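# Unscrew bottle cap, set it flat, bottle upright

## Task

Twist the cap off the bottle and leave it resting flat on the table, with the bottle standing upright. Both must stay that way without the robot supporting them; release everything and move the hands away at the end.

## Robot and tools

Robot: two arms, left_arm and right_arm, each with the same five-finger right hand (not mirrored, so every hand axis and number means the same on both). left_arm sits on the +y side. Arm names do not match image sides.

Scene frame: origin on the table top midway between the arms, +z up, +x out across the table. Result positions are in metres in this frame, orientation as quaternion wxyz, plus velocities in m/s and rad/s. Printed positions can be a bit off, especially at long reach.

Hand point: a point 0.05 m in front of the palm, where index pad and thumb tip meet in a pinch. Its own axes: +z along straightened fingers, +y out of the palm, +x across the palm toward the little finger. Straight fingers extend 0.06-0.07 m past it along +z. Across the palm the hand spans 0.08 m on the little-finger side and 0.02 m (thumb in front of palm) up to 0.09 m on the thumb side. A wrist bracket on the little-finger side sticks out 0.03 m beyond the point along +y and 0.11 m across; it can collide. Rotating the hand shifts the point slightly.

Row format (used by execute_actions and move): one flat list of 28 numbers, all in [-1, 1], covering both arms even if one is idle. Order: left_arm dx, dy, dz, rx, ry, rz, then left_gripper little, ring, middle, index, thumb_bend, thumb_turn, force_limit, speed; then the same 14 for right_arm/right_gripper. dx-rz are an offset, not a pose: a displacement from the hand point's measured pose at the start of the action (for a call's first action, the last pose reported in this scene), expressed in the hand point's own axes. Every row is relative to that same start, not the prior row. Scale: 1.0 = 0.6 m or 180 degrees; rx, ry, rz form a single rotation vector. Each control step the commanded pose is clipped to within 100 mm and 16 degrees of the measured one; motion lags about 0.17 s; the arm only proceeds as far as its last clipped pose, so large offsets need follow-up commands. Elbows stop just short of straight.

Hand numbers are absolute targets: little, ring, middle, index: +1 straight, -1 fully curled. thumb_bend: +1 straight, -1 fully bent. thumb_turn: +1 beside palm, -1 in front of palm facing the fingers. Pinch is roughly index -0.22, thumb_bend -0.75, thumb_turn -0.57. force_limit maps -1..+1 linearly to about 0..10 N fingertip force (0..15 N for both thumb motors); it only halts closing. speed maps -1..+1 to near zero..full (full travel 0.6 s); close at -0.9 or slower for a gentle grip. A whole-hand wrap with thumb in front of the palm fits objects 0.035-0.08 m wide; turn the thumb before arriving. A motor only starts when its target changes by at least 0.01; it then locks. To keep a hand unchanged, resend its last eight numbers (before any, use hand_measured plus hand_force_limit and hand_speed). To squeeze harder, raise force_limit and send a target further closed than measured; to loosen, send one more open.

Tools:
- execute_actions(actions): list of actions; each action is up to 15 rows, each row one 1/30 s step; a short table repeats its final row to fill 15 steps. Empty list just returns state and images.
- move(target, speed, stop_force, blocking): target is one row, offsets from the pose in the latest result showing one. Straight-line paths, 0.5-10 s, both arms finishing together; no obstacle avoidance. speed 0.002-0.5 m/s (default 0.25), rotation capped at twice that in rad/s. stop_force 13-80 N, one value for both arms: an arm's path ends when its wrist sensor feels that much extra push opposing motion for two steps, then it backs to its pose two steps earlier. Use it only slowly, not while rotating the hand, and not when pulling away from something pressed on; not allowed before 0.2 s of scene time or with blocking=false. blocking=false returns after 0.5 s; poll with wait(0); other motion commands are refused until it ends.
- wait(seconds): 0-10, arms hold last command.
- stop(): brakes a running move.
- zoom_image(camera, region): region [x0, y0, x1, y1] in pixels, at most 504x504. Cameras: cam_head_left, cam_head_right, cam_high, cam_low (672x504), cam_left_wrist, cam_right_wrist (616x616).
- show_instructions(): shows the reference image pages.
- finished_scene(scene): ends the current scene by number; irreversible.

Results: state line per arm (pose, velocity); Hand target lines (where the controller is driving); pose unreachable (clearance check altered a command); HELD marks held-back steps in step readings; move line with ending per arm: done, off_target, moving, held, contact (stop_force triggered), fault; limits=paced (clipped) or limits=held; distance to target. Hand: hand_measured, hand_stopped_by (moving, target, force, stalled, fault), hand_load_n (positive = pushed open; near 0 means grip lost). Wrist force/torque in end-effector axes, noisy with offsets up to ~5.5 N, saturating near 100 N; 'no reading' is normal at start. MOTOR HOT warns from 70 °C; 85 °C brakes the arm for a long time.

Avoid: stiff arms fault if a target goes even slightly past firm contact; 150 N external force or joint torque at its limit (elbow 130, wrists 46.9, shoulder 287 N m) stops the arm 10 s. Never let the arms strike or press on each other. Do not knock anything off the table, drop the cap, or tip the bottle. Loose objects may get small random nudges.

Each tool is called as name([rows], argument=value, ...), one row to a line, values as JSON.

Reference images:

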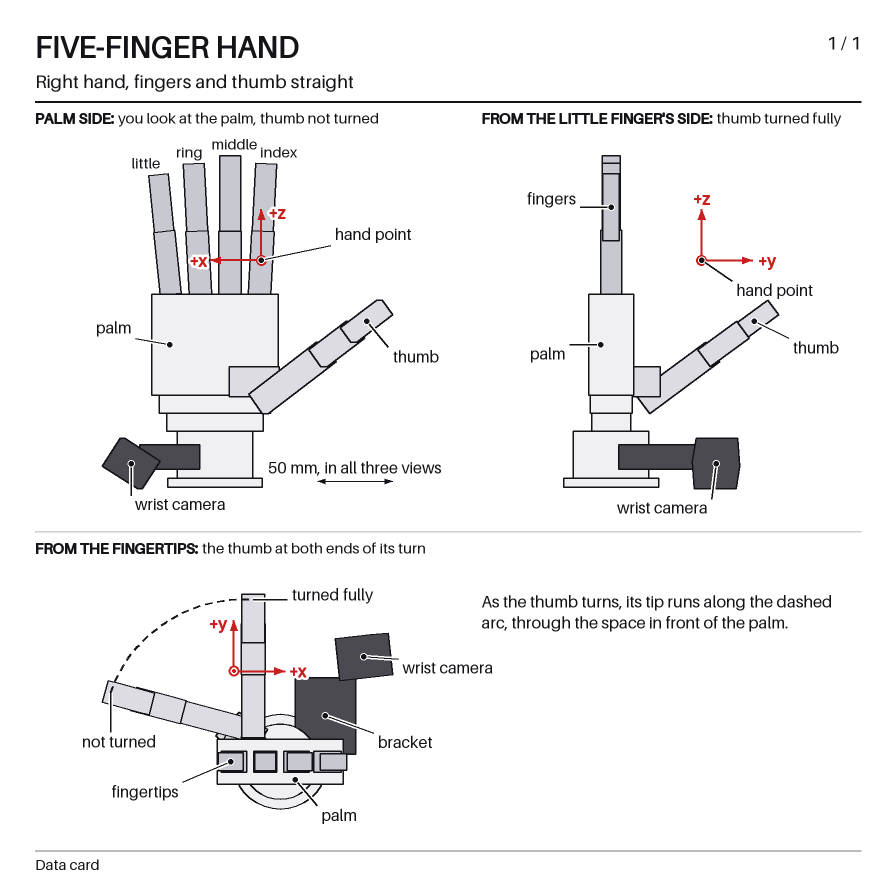

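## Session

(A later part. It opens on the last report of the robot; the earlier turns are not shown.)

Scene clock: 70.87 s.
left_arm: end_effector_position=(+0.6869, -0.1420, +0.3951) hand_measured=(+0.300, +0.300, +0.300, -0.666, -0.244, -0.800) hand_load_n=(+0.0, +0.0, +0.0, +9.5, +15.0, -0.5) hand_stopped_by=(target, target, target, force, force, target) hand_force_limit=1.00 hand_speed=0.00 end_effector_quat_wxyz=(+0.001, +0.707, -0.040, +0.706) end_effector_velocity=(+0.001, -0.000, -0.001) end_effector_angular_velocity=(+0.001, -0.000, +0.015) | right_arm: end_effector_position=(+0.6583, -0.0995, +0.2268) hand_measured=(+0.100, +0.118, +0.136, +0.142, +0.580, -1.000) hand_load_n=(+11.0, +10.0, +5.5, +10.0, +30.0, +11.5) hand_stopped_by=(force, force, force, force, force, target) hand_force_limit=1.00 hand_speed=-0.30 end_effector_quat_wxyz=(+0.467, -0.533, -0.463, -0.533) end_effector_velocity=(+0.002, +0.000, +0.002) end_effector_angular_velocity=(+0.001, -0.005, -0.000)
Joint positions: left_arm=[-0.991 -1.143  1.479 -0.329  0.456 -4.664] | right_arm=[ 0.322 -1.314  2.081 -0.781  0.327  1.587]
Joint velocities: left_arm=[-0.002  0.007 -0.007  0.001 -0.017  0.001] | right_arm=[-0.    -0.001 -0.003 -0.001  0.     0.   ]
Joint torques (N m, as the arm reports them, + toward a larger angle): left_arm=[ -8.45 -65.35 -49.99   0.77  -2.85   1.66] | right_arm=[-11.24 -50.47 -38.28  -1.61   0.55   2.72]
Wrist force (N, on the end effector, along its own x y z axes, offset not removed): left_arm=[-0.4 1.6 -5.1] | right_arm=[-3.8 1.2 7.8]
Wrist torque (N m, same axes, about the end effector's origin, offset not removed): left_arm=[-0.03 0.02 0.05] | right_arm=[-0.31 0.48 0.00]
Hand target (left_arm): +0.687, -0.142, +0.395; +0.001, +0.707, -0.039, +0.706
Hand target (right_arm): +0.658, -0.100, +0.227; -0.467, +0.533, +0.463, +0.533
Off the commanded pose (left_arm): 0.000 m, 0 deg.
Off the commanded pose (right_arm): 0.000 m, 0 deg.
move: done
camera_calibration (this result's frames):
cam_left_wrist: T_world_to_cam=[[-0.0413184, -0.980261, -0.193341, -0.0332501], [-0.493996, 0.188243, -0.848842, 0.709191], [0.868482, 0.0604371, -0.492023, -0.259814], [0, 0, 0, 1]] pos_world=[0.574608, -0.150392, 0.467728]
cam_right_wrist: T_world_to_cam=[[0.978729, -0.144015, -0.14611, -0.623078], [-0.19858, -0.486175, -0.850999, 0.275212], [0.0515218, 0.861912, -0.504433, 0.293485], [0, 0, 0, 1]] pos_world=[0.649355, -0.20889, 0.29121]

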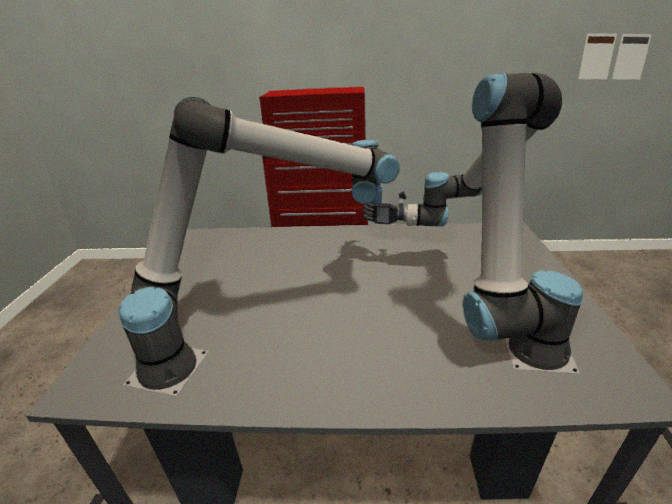

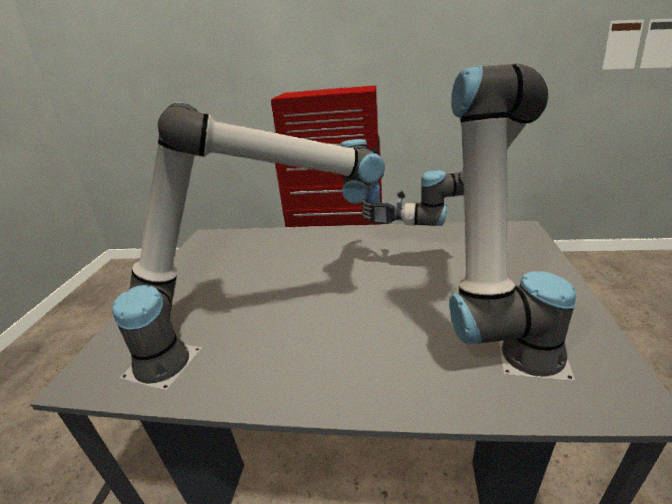

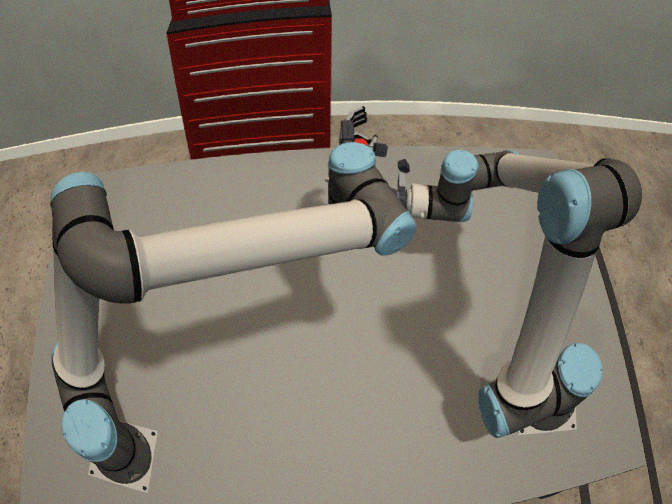

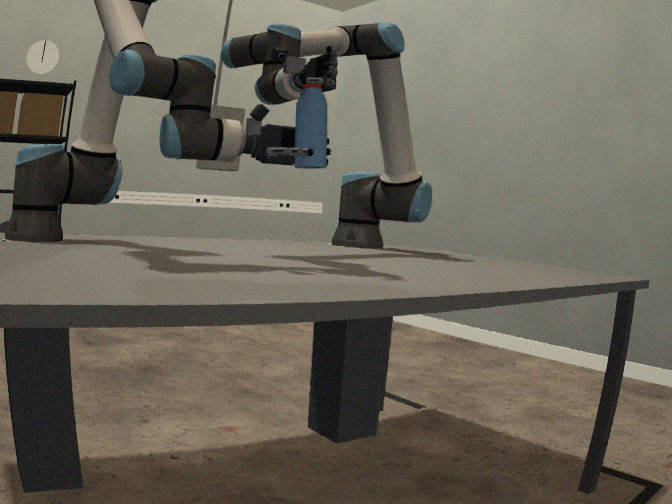

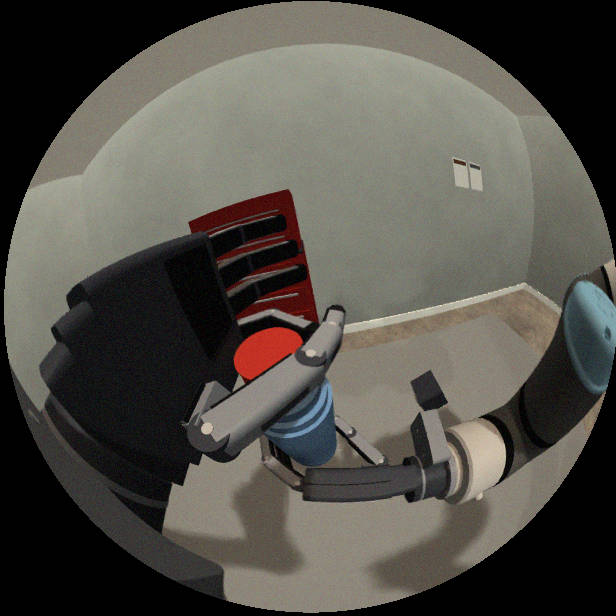

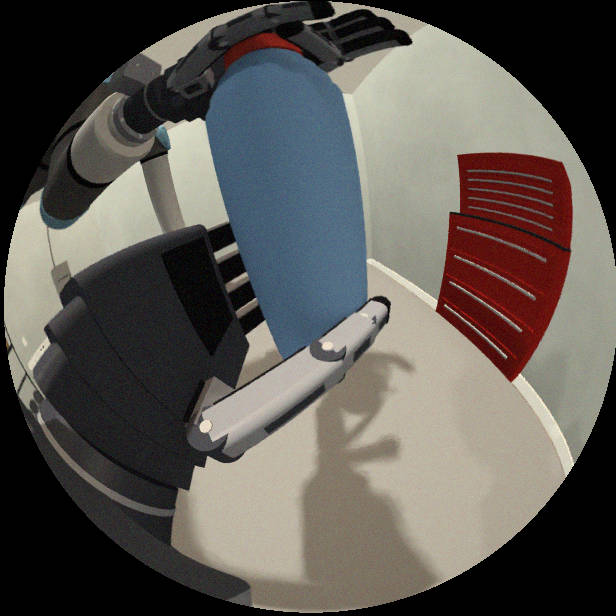

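move(target=[0,0,0,0,0,0,0.3,0.3,0.3,0.6,0.6,-0.8,1,1,0,0,0,0,0,0,-1,-1,-1,-1,-1,-1,1,-0.3])

move(target=[0,0.025,-0.083,-0.417,0,0,0.3,0.3,0.3,0.6,0.6,-0.8,1,1,0,0,0,0,0,0,-1,-1,-1,-1,-1,-1,1,-0.3], speed=0.5)

move(target=[0,0,0,0,0,0,0.3,0.3,0.3,-1,-1,-0.8,1,0,0,0,0,0,0,0,-1,-1,-1,-1,-1,-1,1,-0.3])

move(target=[0,-0.044,0.013,0.208,0,0,0.3,0.3,0.3,-1,-1,-0.8,1,0,0,0,0,0,0,0,-1,-1,-1,-1,-1,-1,1,-0.3], speed=0.4)

move(target=[0,-0.044,0.013,0.208,0,0,0.3,0.3,0.3,-1,-1,-0.8,1,0,0,0,0,0,0,0,-1,-1,-1,-1,-1,-1,1,-0.3], speed=0.4)

Scene clock: 72.27 s.
left_arm: end_effector_position=(+0.6869, -0.1421, +0.3951) hand_measured=(+0.300, +0.300, +0.300, +0.600, +0.600, -0.800) hand_load_n=(+0.0, +0.0, +0.0, +0.0, +0.0, +0.0) hand_stopped_by=(target, target, target, target, target, target) hand_force_limit=1.00 hand_speed=1.00 end_effector_quat_wxyz=(+0.001, +0.707, -0.040, +0.706) end_effector_velocity=(+0.000, +0.001, +0.000) end_effector_angular_velocity=(-0.001, -0.000, -0.000) | right_arm: end_effector_position=(+0.6583, -0.0995, +0.2268) hand_measured=(+0.100, +0.118, +0.136, +0.142, +0.580, -1.000) hand_load_n=(+9.0, +9.0, +5.5, +11.0, +29.5, +13.0) hand_stopped_by=(force, force, force, force, force, target) hand_force_limit=1.00 hand_speed=-0.30 end_effector_quat_wxyz=(+0.467, -0.533, -0.463, -0.533) end_effector_velocity=(-0.001, -0.000, -0.000) end_effector_angular_velocity=(-0.000, +0.003, -0.000)
Joint positions: left_arm=[-0.991 -1.143  1.479 -0.329  0.455 -4.664] | right_arm=[ 0.322 -1.314  2.081 -0.781  0.327  1.587]
Joint velocities: left_arm=[ 0.001 -0.001  0.001 -0.001  0.001 -0.   ] | right_arm=[-0.    -0.     0.001  0.002  0.     0.   ]
Joint torques (N m, as the arm reports them, + toward a larger angle): left_arm=[ 12.55 -81.52 -31.81  -2.55   2.12  -2.06] | right_arm=[-10.92 -48.71 -39.48  -1.38   0.29   2.47]
Wrist force (N, on the end effector, along its own x y z axes, offset not removed): left_arm=[0.6 0.1 -1.8] | right_arm=[-8.1 -6.2 0.3]
Wrist torque (N m, same axes, about the end effector's origin, offset not removed): left_arm=[-0.04 -0.08 0.09] | right_arm=[-1.06 1.33 -0.59]
Hand target (left_arm): +0.687, -0.142, +0.395; +0.001, +0.707, -0.040, +0.706
Hand target (right_arm): +0.658, -0.100, +0.227; -0.467, +0.533, +0.463, +0.533
Off the commanded pose (left_arm): 0.000 m, 0 deg.
Off the commanded pose (right_arm): 0.000 m, 0 deg.
move: done
camera_calibration (this result's frames):
cam_left_wrist: T_world_to_cam=[[-0.0412858, -0.980236, -0.193474, -0.0332546], [-0.494035, 0.188339, -0.848798, 0.70919], [0.868461, 0.0605396, -0.492047, -0.259744], [0, 0, 0, 1]] pos_world=[0.57457, -0.150441, 0.467718]
cam_right_wrist: T_world_to_cam=[[0.978729, -0.144015, -0.14611, -0.623078], [-0.19858, -0.486175, -0.850999, 0.275212], [0.0515219, 0.861912, -0.504433, 0.293485], [0, 0, 0, 1]] pos_world=[0.649355, -0.20889, 0.291211]

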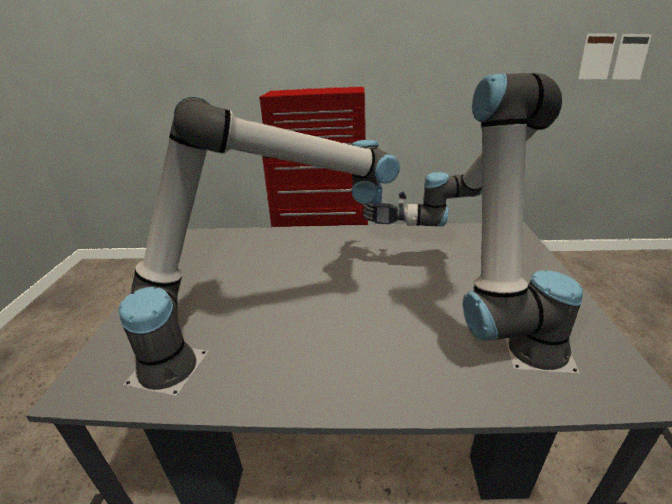

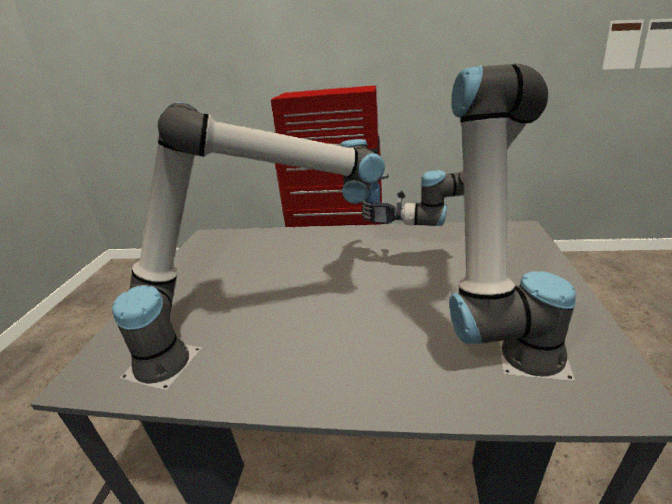

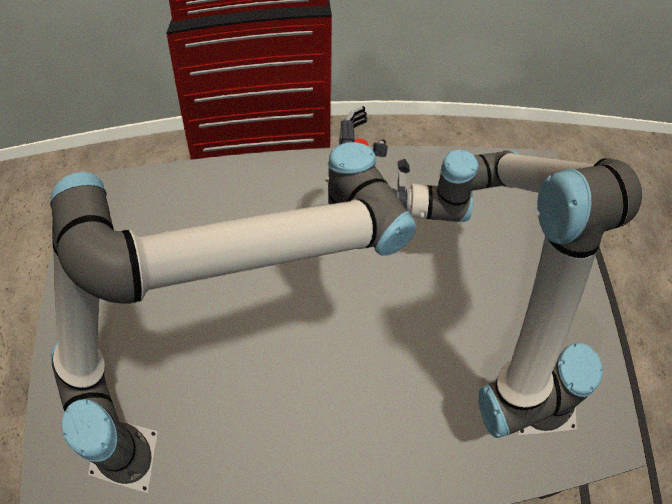

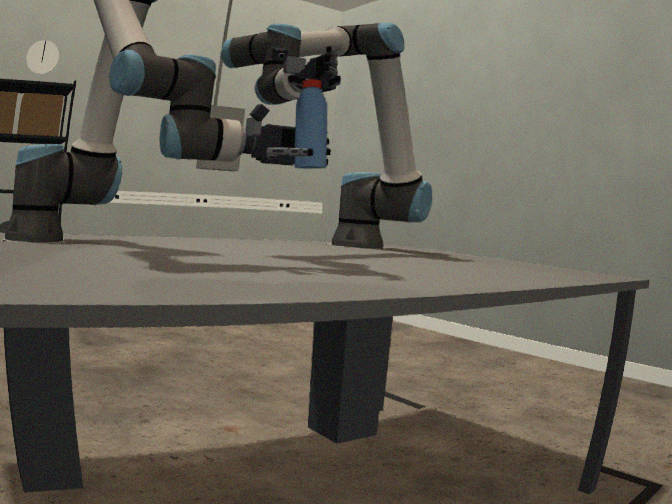

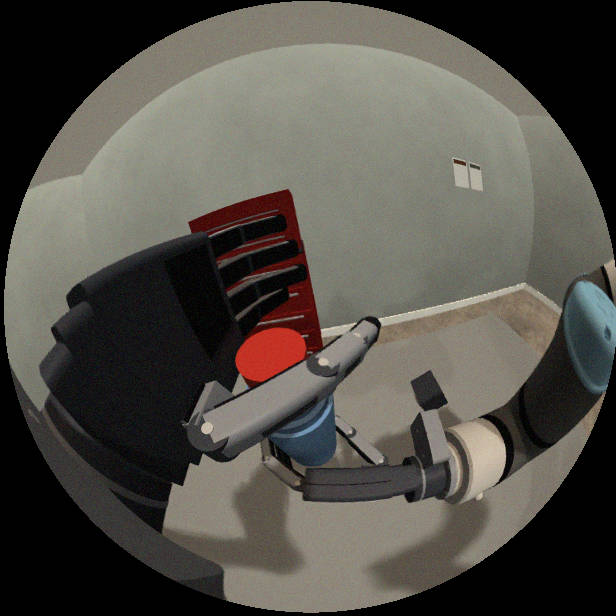

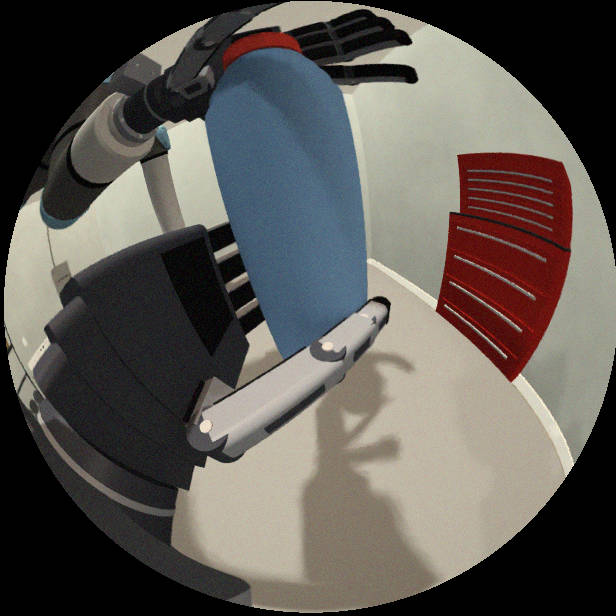

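Scene clock: 74.33 s.
left_arm: end_effector_position=(+0.6363, -0.1542, +0.3944) hand_measured=(+0.300, +0.300, +0.300, +0.600, +0.600, -0.800) hand_load_n=(+0.0, +0.0, +0.0, +0.0, +0.0, +0.0) hand_stopped_by=(target, target, target, target, target, target) hand_force_limit=1.00 hand_speed=1.00 end_effector_quat_wxyz=(+0.431, +0.561, -0.461, +0.535) end_effector_velocity=(-0.001, -0.001, +0.001) end_effector_angular_velocity=(+0.002, +0.001, -0.016) | right_arm: end_effector_position=(+0.6583, -0.0995, +0.2268) hand_measured=(+0.100, +0.118, +0.136, +0.142, +0.580, -1.000) hand_load_n=(+9.0, +9.0, +5.5, +11.0, +29.5, +13.0) hand_stopped_by=(force, force, force, force, force, target) hand_force_limit=1.00 hand_speed=-0.30 end_effector_quat_wxyz=(+0.467, -0.533, -0.463, -0.533) end_effector_velocity=(+0.001, +0.000, +0.002) end_effector_angular_velocity=(+0.001, -0.003, -0.000)
Joint positions: left_arm=[-0.637 -1.1    1.396 -0.232  2.116 -4.669] | right_arm=[ 0.322 -1.314  2.081 -0.781  0.327  1.587]
Joint velocities: left_arm=[ 0.002  0.006 -0.012  0.008  0.018  0.002] | right_arm=[-0.    -0.001 -0.003  0.    -0.    -0.   ]
Joint torques (N m, as the arm reports them, + toward a larger angle): left_arm=[ 12.25 -68.1  -51.01   0.35   2.72   1.52] | right_arm=[-12.73 -50.24 -38.91  -1.37   0.12   2.17]
Wrist force (N, on the end effector, along its own x y z axes, offset not removed): left_arm=[-0.8 2.0 -2.4] | right_arm=[-2.1 -3.9 -5.4]
Wrist torque (N m, same axes, about the end effector's origin, offset not removed): left_arm=[0.24 0.29 0.12] | right_arm=[-0.43 0.53 -0.17]
Hand target (left_arm): +0.636, -0.154, +0.394; +0.432, +0.560, -0.462, +0.535
Hand target (right_arm): +0.658, -0.100, +0.227; -0.467, +0.533, +0.463, +0.533
Off the commanded pose (left_arm): 0.000 m, 0 deg.
Off the commanded pose (right_arm): 0.000 m, 0 deg.
move: done
camera_calibration (this result's frames):
cam_left_wrist: T_world_to_cam=[[-0.966278, -0.209031, -0.150379, 0.643123], [0.00747013, 0.560988, -0.82779, 0.41596], [0.257394, -0.800998, -0.540509, 0.0596971], [0, 0, 0, 1]] pos_world=[0.602963, -0.0510988, 0.473306]
cam_right_wrist: T_world_to_cam=[[0.978729, -0.144015, -0.14611, -0.623078], [-0.19858, -0.486175, -0.850999, 0.275212], [0.0515218, 0.861912, -0.504433, 0.293485], [0, 0, 0, 1]] pos_world=[0.649355, -0.20889, 0.291211]

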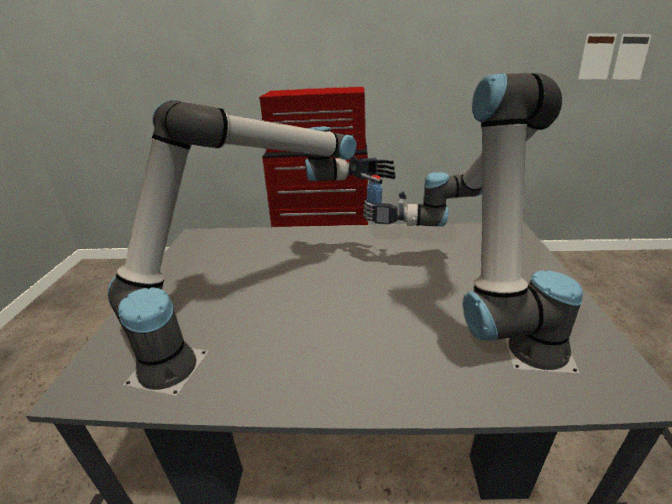

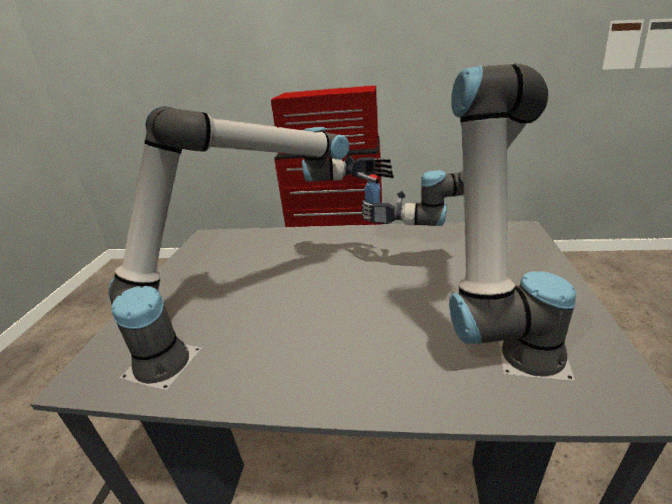

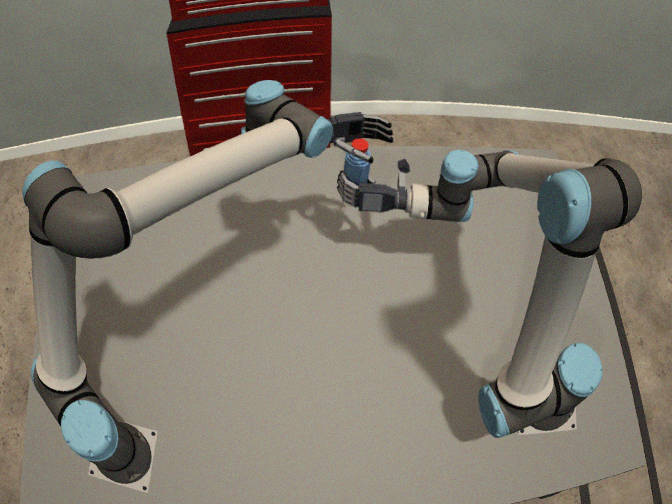

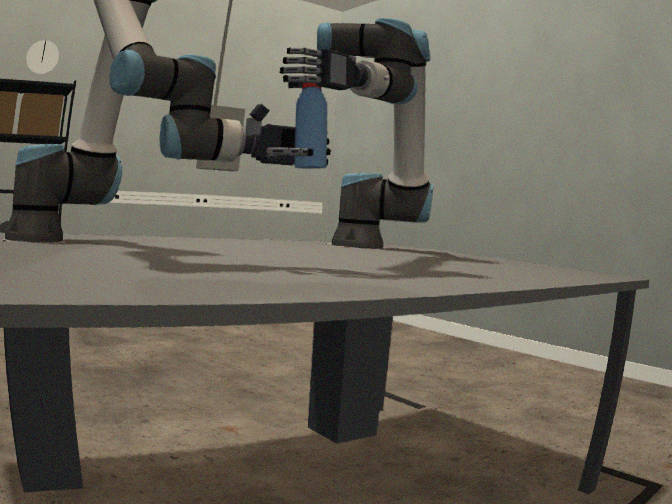

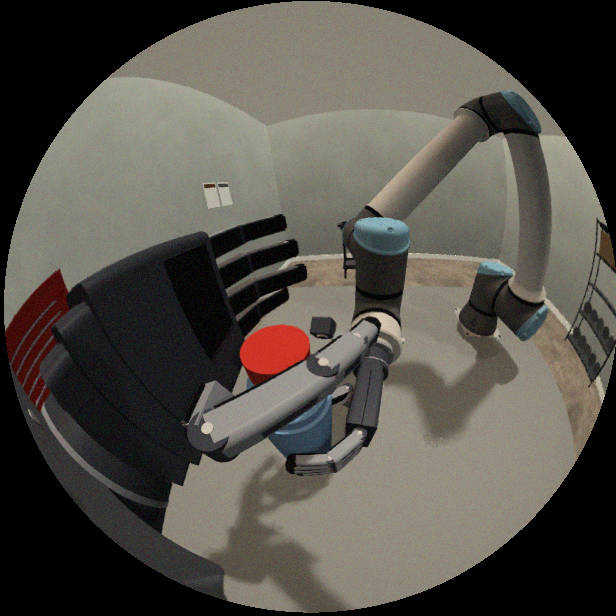

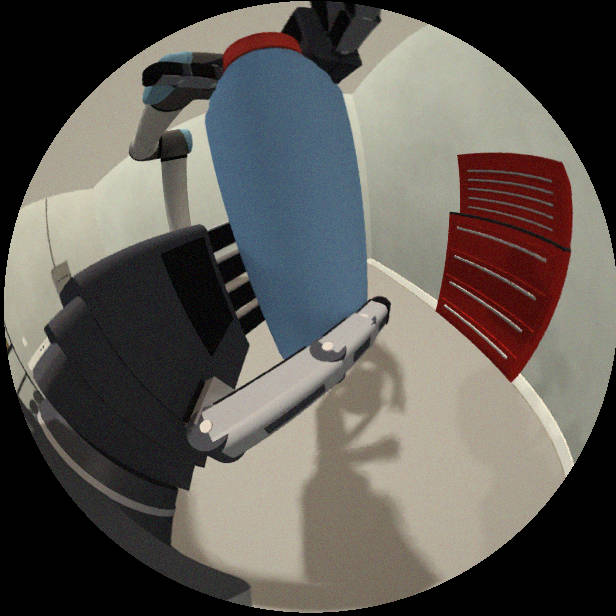

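Scene clock: 75.47 s.
left_arm: end_effector_position=(+0.6363, -0.1542, +0.3944) hand_measured=(+0.300, +0.300, +0.300, -0.666, -0.244, -0.800) hand_load_n=(+0.0, +0.0, +0.0, +11.0, +14.5, -0.5) hand_stopped_by=(target, target, target, force, force, target) hand_force_limit=1.00 hand_speed=0.00 end_effector_quat_wxyz=(+0.431, +0.561, -0.461, +0.535) end_effector_velocity=(-0.000, +0.000, +0.002) end_effector_angular_velocity=(-0.001, -0.001, -0.000) | right_arm: end_effector_position=(+0.6583, -0.0995, +0.2268) hand_measured=(+0.100, +0.118, +0.136, +0.142, +0.580, -1.000) hand_load_n=(+15.5, +12.5, +5.5, +8.0, +29.5, +7.5) hand_stopped_by=(force, force, force, force, force, target) hand_force_limit=1.00 hand_speed=-0.30 end_effector_quat_wxyz=(+0.467, -0.533, -0.463, -0.533) end_effector_velocity=(+0.001, +0.000, +0.001) end_effector_angular_velocity=(+0.000, -0.003, -0.000)
Joint positions: left_arm=[-0.637 -1.1    1.396 -0.232  2.116 -4.669] | right_arm=[ 0.322 -1.314  2.081 -0.781  0.327  1.587]
Joint velocities: left_arm=[-0.    -0.001 -0.     0.     0.     0.   ] | right_arm=[ 0.    -0.    -0.002 -0.001  0.    -0.   ]
Joint torques (N m, as the arm reports them, + toward a larger angle): left_arm=[ -3.8  -83.87 -32.88  -1.56  -2.48  -2.08] | right_arm=[ -9.48 -51.22 -38.88  -1.54   0.44   2.18]
Wrist force (N, on the end effector, along its own x y z axes, offset not removed): left_arm=[-1.1 2.6 2.8] | right_arm=[2.7 -3.1 10.5]
Wrist torque (N m, same axes, about the end effector's origin, offset not removed): left_arm=[0.08 0.38 -0.07] | right_arm=[-1.02 -1.78 0.20]
Hand target (left_arm): +0.636, -0.154, +0.394; +0.431, +0.561, -0.461, +0.535
Hand target (right_arm): +0.658, -0.100, +0.227; -0.467, +0.533, +0.463, +0.533
Off the commanded pose (left_arm): 0.000 m, 0 deg.
Off the commanded pose (right_arm): 0.000 m, 0 deg.
move: done
camera_calibration (this result's frames):
cam_left_wrist: T_world_to_cam=[[-0.966277, -0.209012, -0.150412, 0.643126], [0.00752331, 0.560945, -0.827819, 0.415958], [0.257397, -0.801034, -0.540456, 0.0596599], [0, 0, 0, 1]] pos_world=[0.602952, -0.0511192, 0.473316]
cam_right_wrist: T_world_to_cam=[[0.978729, -0.144016, -0.146111, -0.623078], [-0.198581, -0.486175, -0.850999, 0.275212], [0.0515217, 0.861912, -0.504433, 0.293485], [0, 0, 0, 1]] pos_world=[0.649355, -0.20889, 0.291211]

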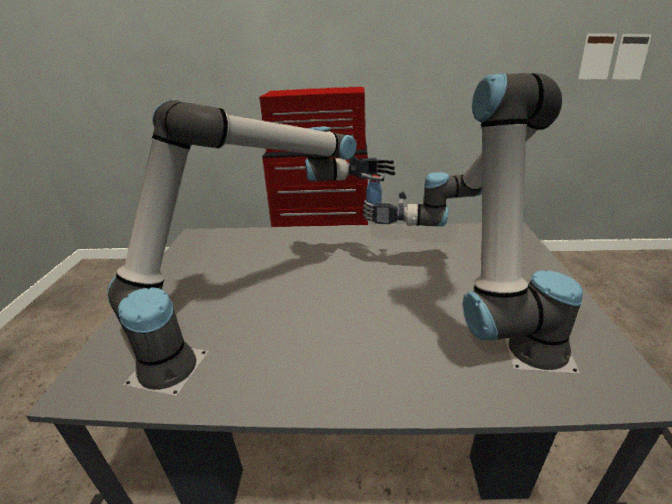

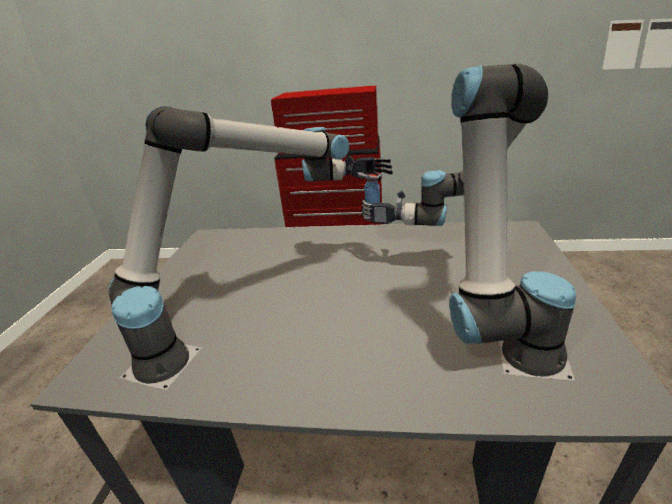

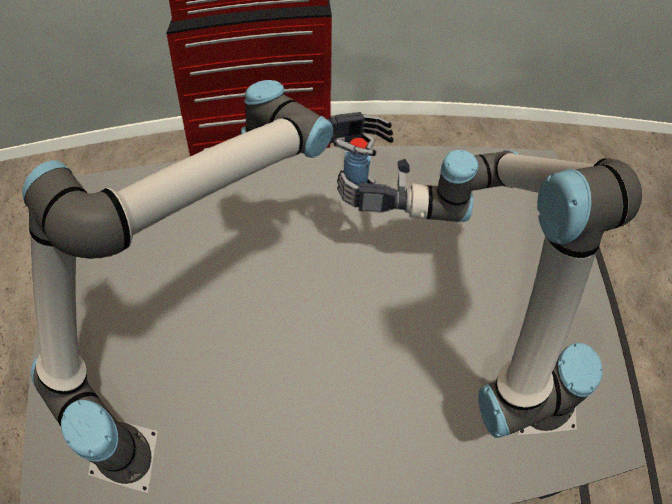

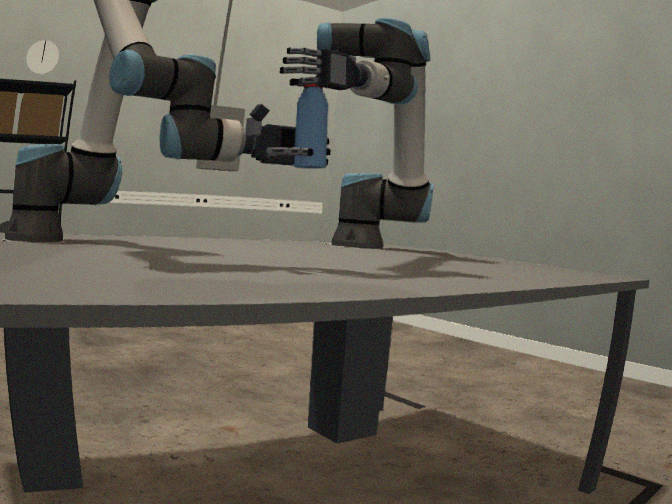

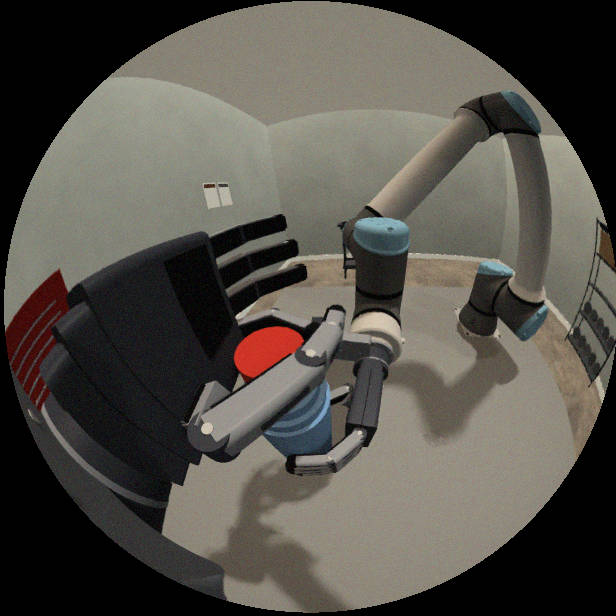

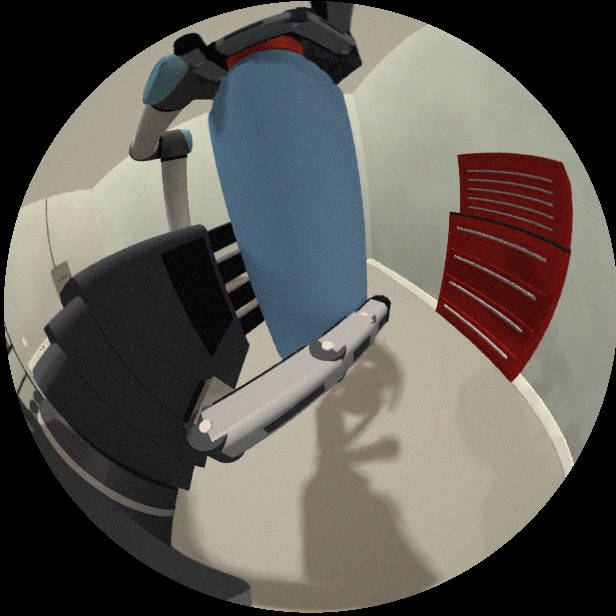

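Scene clock: 76.97 s.
left_arm: end_effector_position=(+0.6636, -0.1561, +0.3941) hand_measured=(+0.300, +0.300, +0.300, -0.666, -0.244, -0.800) hand_load_n=(+0.0, +0.0, +0.0, +11.0, +15.0, -1.0) hand_stopped_by=(target, target, target, force, force, target) hand_force_limit=1.00 hand_speed=0.00 end_effector_quat_wxyz=(+0.229, +0.669, -0.266, +0.655) end_effector_velocity=(+0.001, -0.001, +0.001) end_effector_angular_velocity=(-0.001, -0.002, +0.017) | right_arm: end_effector_position=(+0.6583, -0.0995, +0.2268) hand_measured=(+0.104, +0.118, +0.136, +0.140, +0.580, -1.000) hand_load_n=(+12.0, +12.0, +5.5, +9.0, +28.5, +10.0) hand_stopped_by=(force, force, force, force, force, target) hand_force_limit=1.00 hand_speed=-0.30 end_effector_quat_wxyz=(+0.467, -0.533, -0.463, -0.533) end_effector_velocity=(-0.000, -0.000, +0.001) end_effector_angular_velocity=(+0.000, -0.000, -0.001)
Joint positions: left_arm=[-0.823 -1.219  1.575 -0.317  1.28  -4.682] | right_arm=[ 0.322 -1.314  2.081 -0.781  0.327  1.587]
Joint velocities: left_arm=[-0.005  0.    -0.001 -0.002 -0.022  0.   ] | right_arm=[-0.    -0.001  0.001  0.001  0.     0.   ]
Joint torques (N m, as the arm reports them, + toward a larger angle): left_arm=[ -7.64 -53.55 -44.45  -1.18  -3.4    1.79] | right_arm=[-11.21 -49.44 -39.02  -1.48   0.32   2.47]
Wrist force (N, on the end effector, along its own x y z axes, offset not removed): left_arm=[5.5 4.2 2.5] | right_arm=[-8.8 0.5 9.2]
Wrist torque (N m, same axes, about the end effector's origin, offset not removed): left_arm=[0.17 0.16 0.20] | right_arm=[0.16 -0.56 -0.04]
Hand target (left_arm): +0.664, -0.156, +0.394; +0.229, +0.669, -0.265, +0.655
Hand target (right_arm): +0.658, -0.100, +0.227; -0.467, +0.533, +0.463, +0.533
Off the commanded pose (left_arm): 0.000 m, 0 deg.
Off the commanded pose (right_arm): 0.000 m, 0 deg.
move: done
camera_calibration (this result's frames):
cam_left_wrist: T_world_to_cam=[[-0.63679, -0.749605, -0.180531, 0.377866], [-0.305646, 0.46037, -0.83345, 0.610916], [0.707869, -0.475554, -0.522273, -0.204363], [0, 0, 0, 1]] pos_world=[0.572008, -0.0951836, 0.470652]
cam_right_wrist: T_world_to_cam=[[0.978729, -0.144016, -0.14611, -0.623078], [-0.19858, -0.486175, -0.850999, 0.275212], [0.0515219, 0.861912, -0.504433, 0.293485], [0, 0, 0, 1]] pos_world=[0.649355, -0.20889, 0.291211]

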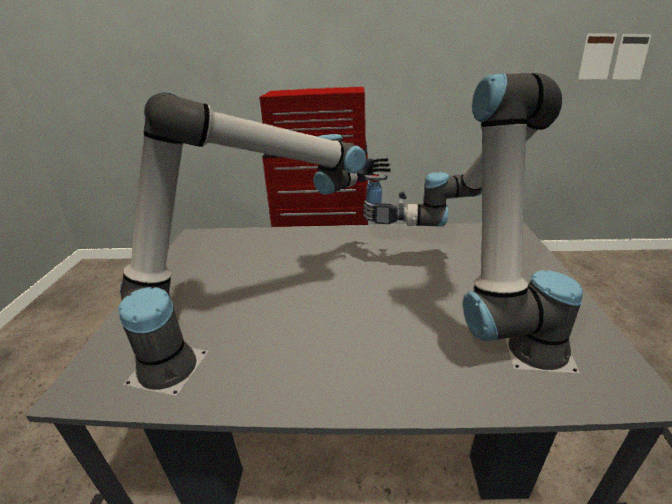

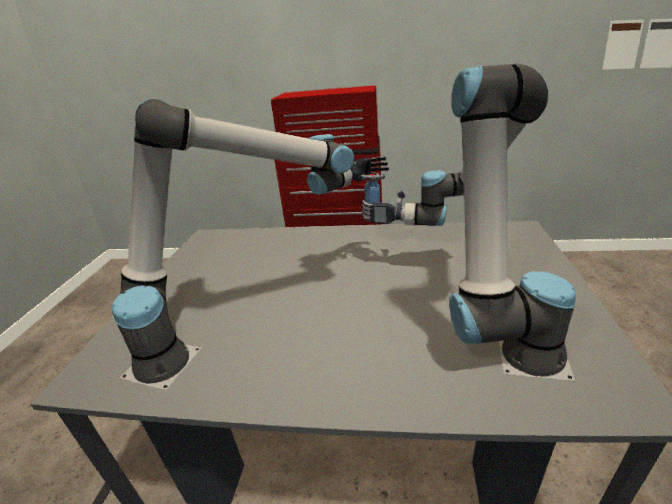

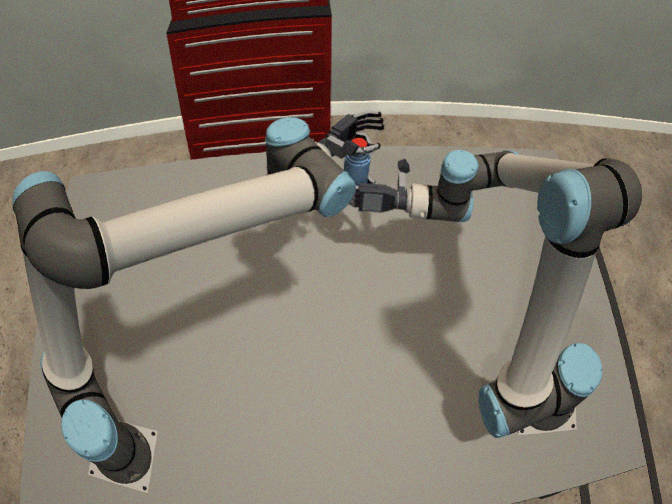

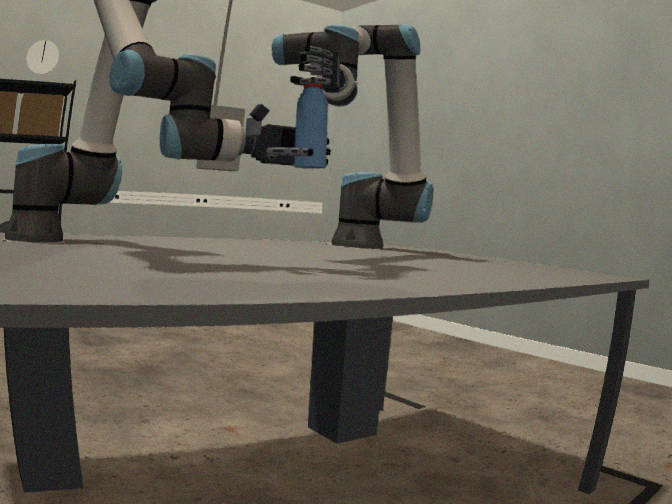

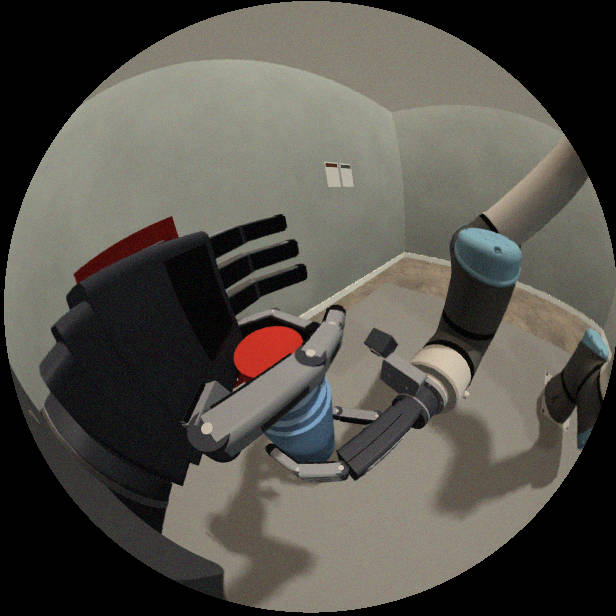

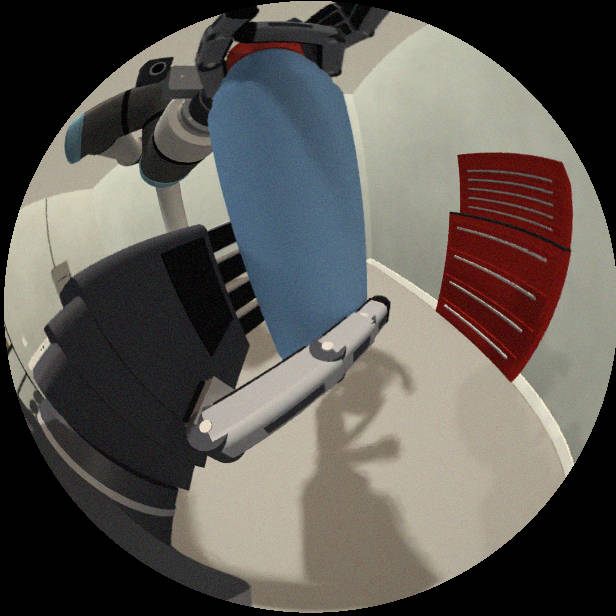

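Scene clock: 78.47 s.
left_arm: end_effector_position=(+0.6866, -0.1413, +0.3949) hand_measured=(+0.300, +0.300, +0.300, -0.666, -0.244, -0.800) hand_load_n=(+0.0, +0.0, +0.0, +10.0, +15.0, -0.5) hand_stopped_by=(target, target, target, force, force, target) hand_force_limit=1.00 hand_speed=0.00 end_effector_quat_wxyz=(+0.003, +0.707, -0.042, +0.706) end_effector_velocity=(+0.001, +0.000, +0.000) end_effector_angular_velocity=(+0.001, -0.000, +0.015) | right_arm: end_effector_position=(+0.6583, -0.0995, +0.2268) hand_measured=(+0.104, +0.118, +0.136, +0.142, +0.580, -1.000) hand_load_n=(+10.5, +10.5, +5.5, +9.5, +29.0, +10.5) hand_stopped_by=(force, force, force, force, force, target) hand_force_limit=1.00 hand_speed=-0.30 end_effector_quat_wxyz=(+0.467, -0.533, -0.463, -0.533) end_effector_velocity=(-0.000, +0.000, -0.001) end_effector_angular_velocity=(-0.000, +0.000, +0.000)
Joint positions: left_arm=[-0.99  -1.145  1.483 -0.33   0.462 -4.664] | right_arm=[ 0.322 -1.314  2.081 -0.781  0.327  1.587]
Joint velocities: left_arm=[-0.002  0.005 -0.008  0.003 -0.017  0.001] | right_arm=[ 0.     0.001  0.001 -0.001 -0.    -0.   ]
Joint torques (N m, as the arm reports them, + toward a larger angle): left_arm=[ -7.18 -62.69 -48.43   1.07  -3.95   1.81] | right_arm=[-11.93 -50.68 -40.29  -1.27   0.21   2.37]
Wrist force (N, on the end effector, along its own x y z axes, offset not removed): left_arm=[-0.7 5.6 -6.6] | right_arm=[-0.8 1.9 1.2]
Wrist torque (N m, same axes, about the end effector's origin, offset not removed): left_arm=[0.54 0.18 -0.01] | right_arm=[0.17 -0.49 0.23]
Hand target (left_arm): +0.687, -0.141, +0.395; +0.002, +0.707, -0.041, +0.706
Hand target (right_arm): +0.658, -0.100, +0.227; -0.467, +0.533, +0.463, +0.533
Off the commanded pose (left_arm): 0.000 m, 0 deg.
Off the commanded pose (right_arm): 0.000 m, 0 deg.
move: done
camera_calibration (this result's frames):
cam_left_wrist: T_world_to_cam=[[-0.046315, -0.980041, -0.193323, -0.0291006], [-0.493378, 0.19072, -0.848648, 0.708597], [0.868581, 0.0560762, -0.492365, -0.260252], [0, 0, 0, 1]] pos_world=[0.574309, -0.14907, 0.467585]
cam_right_wrist: T_world_to_cam=[[0.97873, -0.144015, -0.14611, -0.623078], [-0.19858, -0.486175, -0.850999, 0.275212], [0.0515211, 0.861912, -0.504433, 0.293486], [0, 0, 0, 1]] pos_world=[0.649355, -0.20889, 0.29121]

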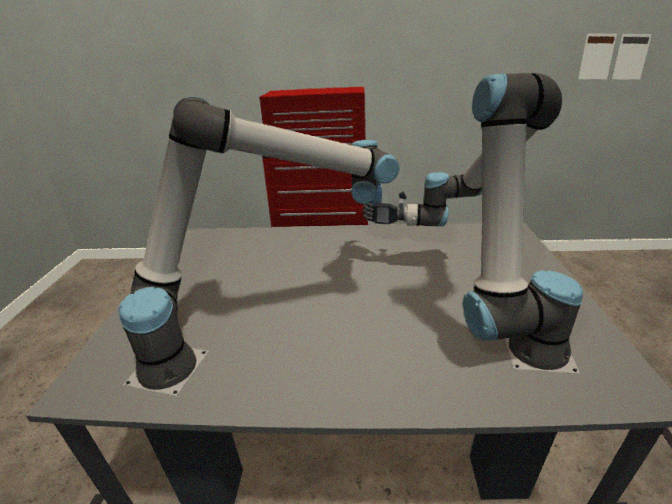

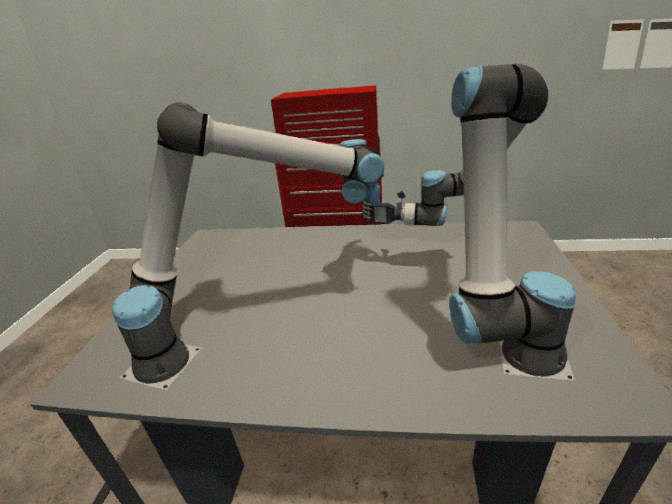

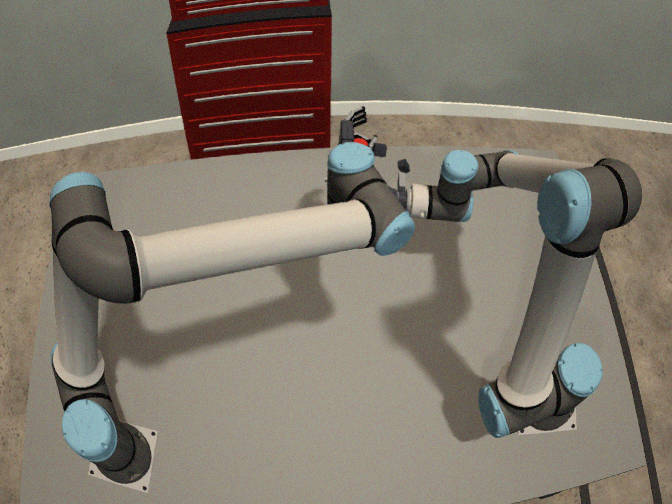

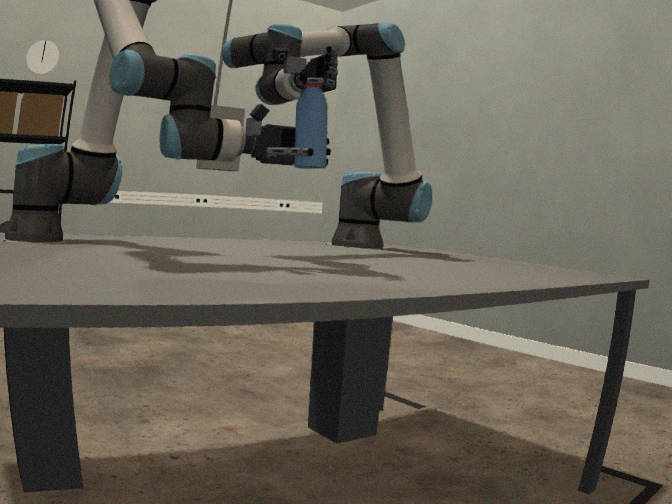

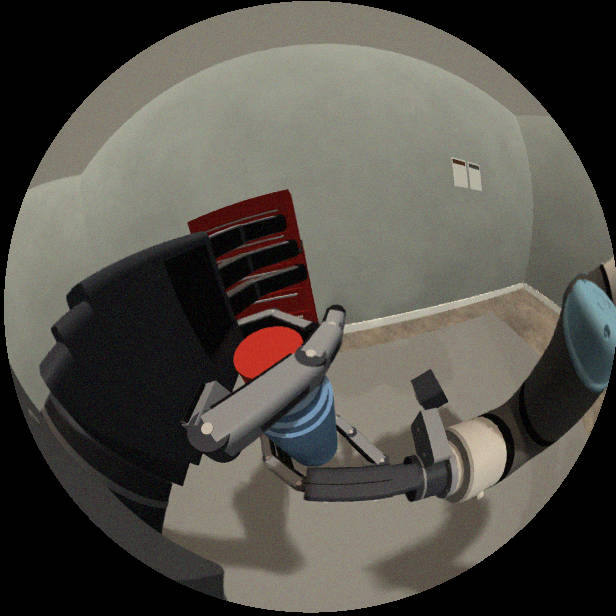

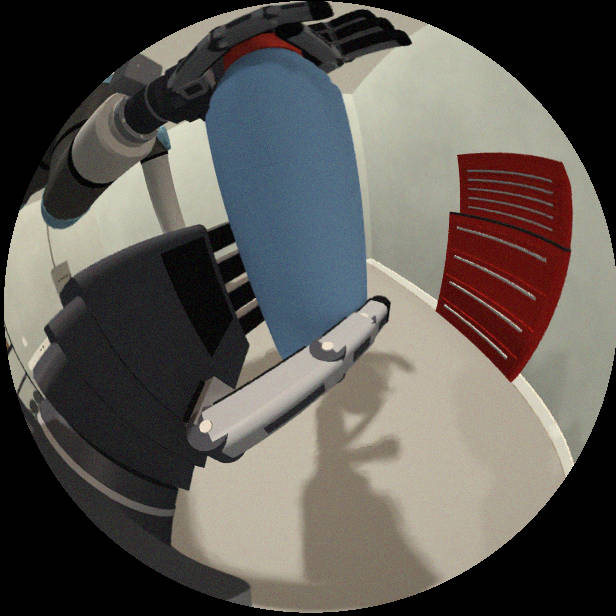

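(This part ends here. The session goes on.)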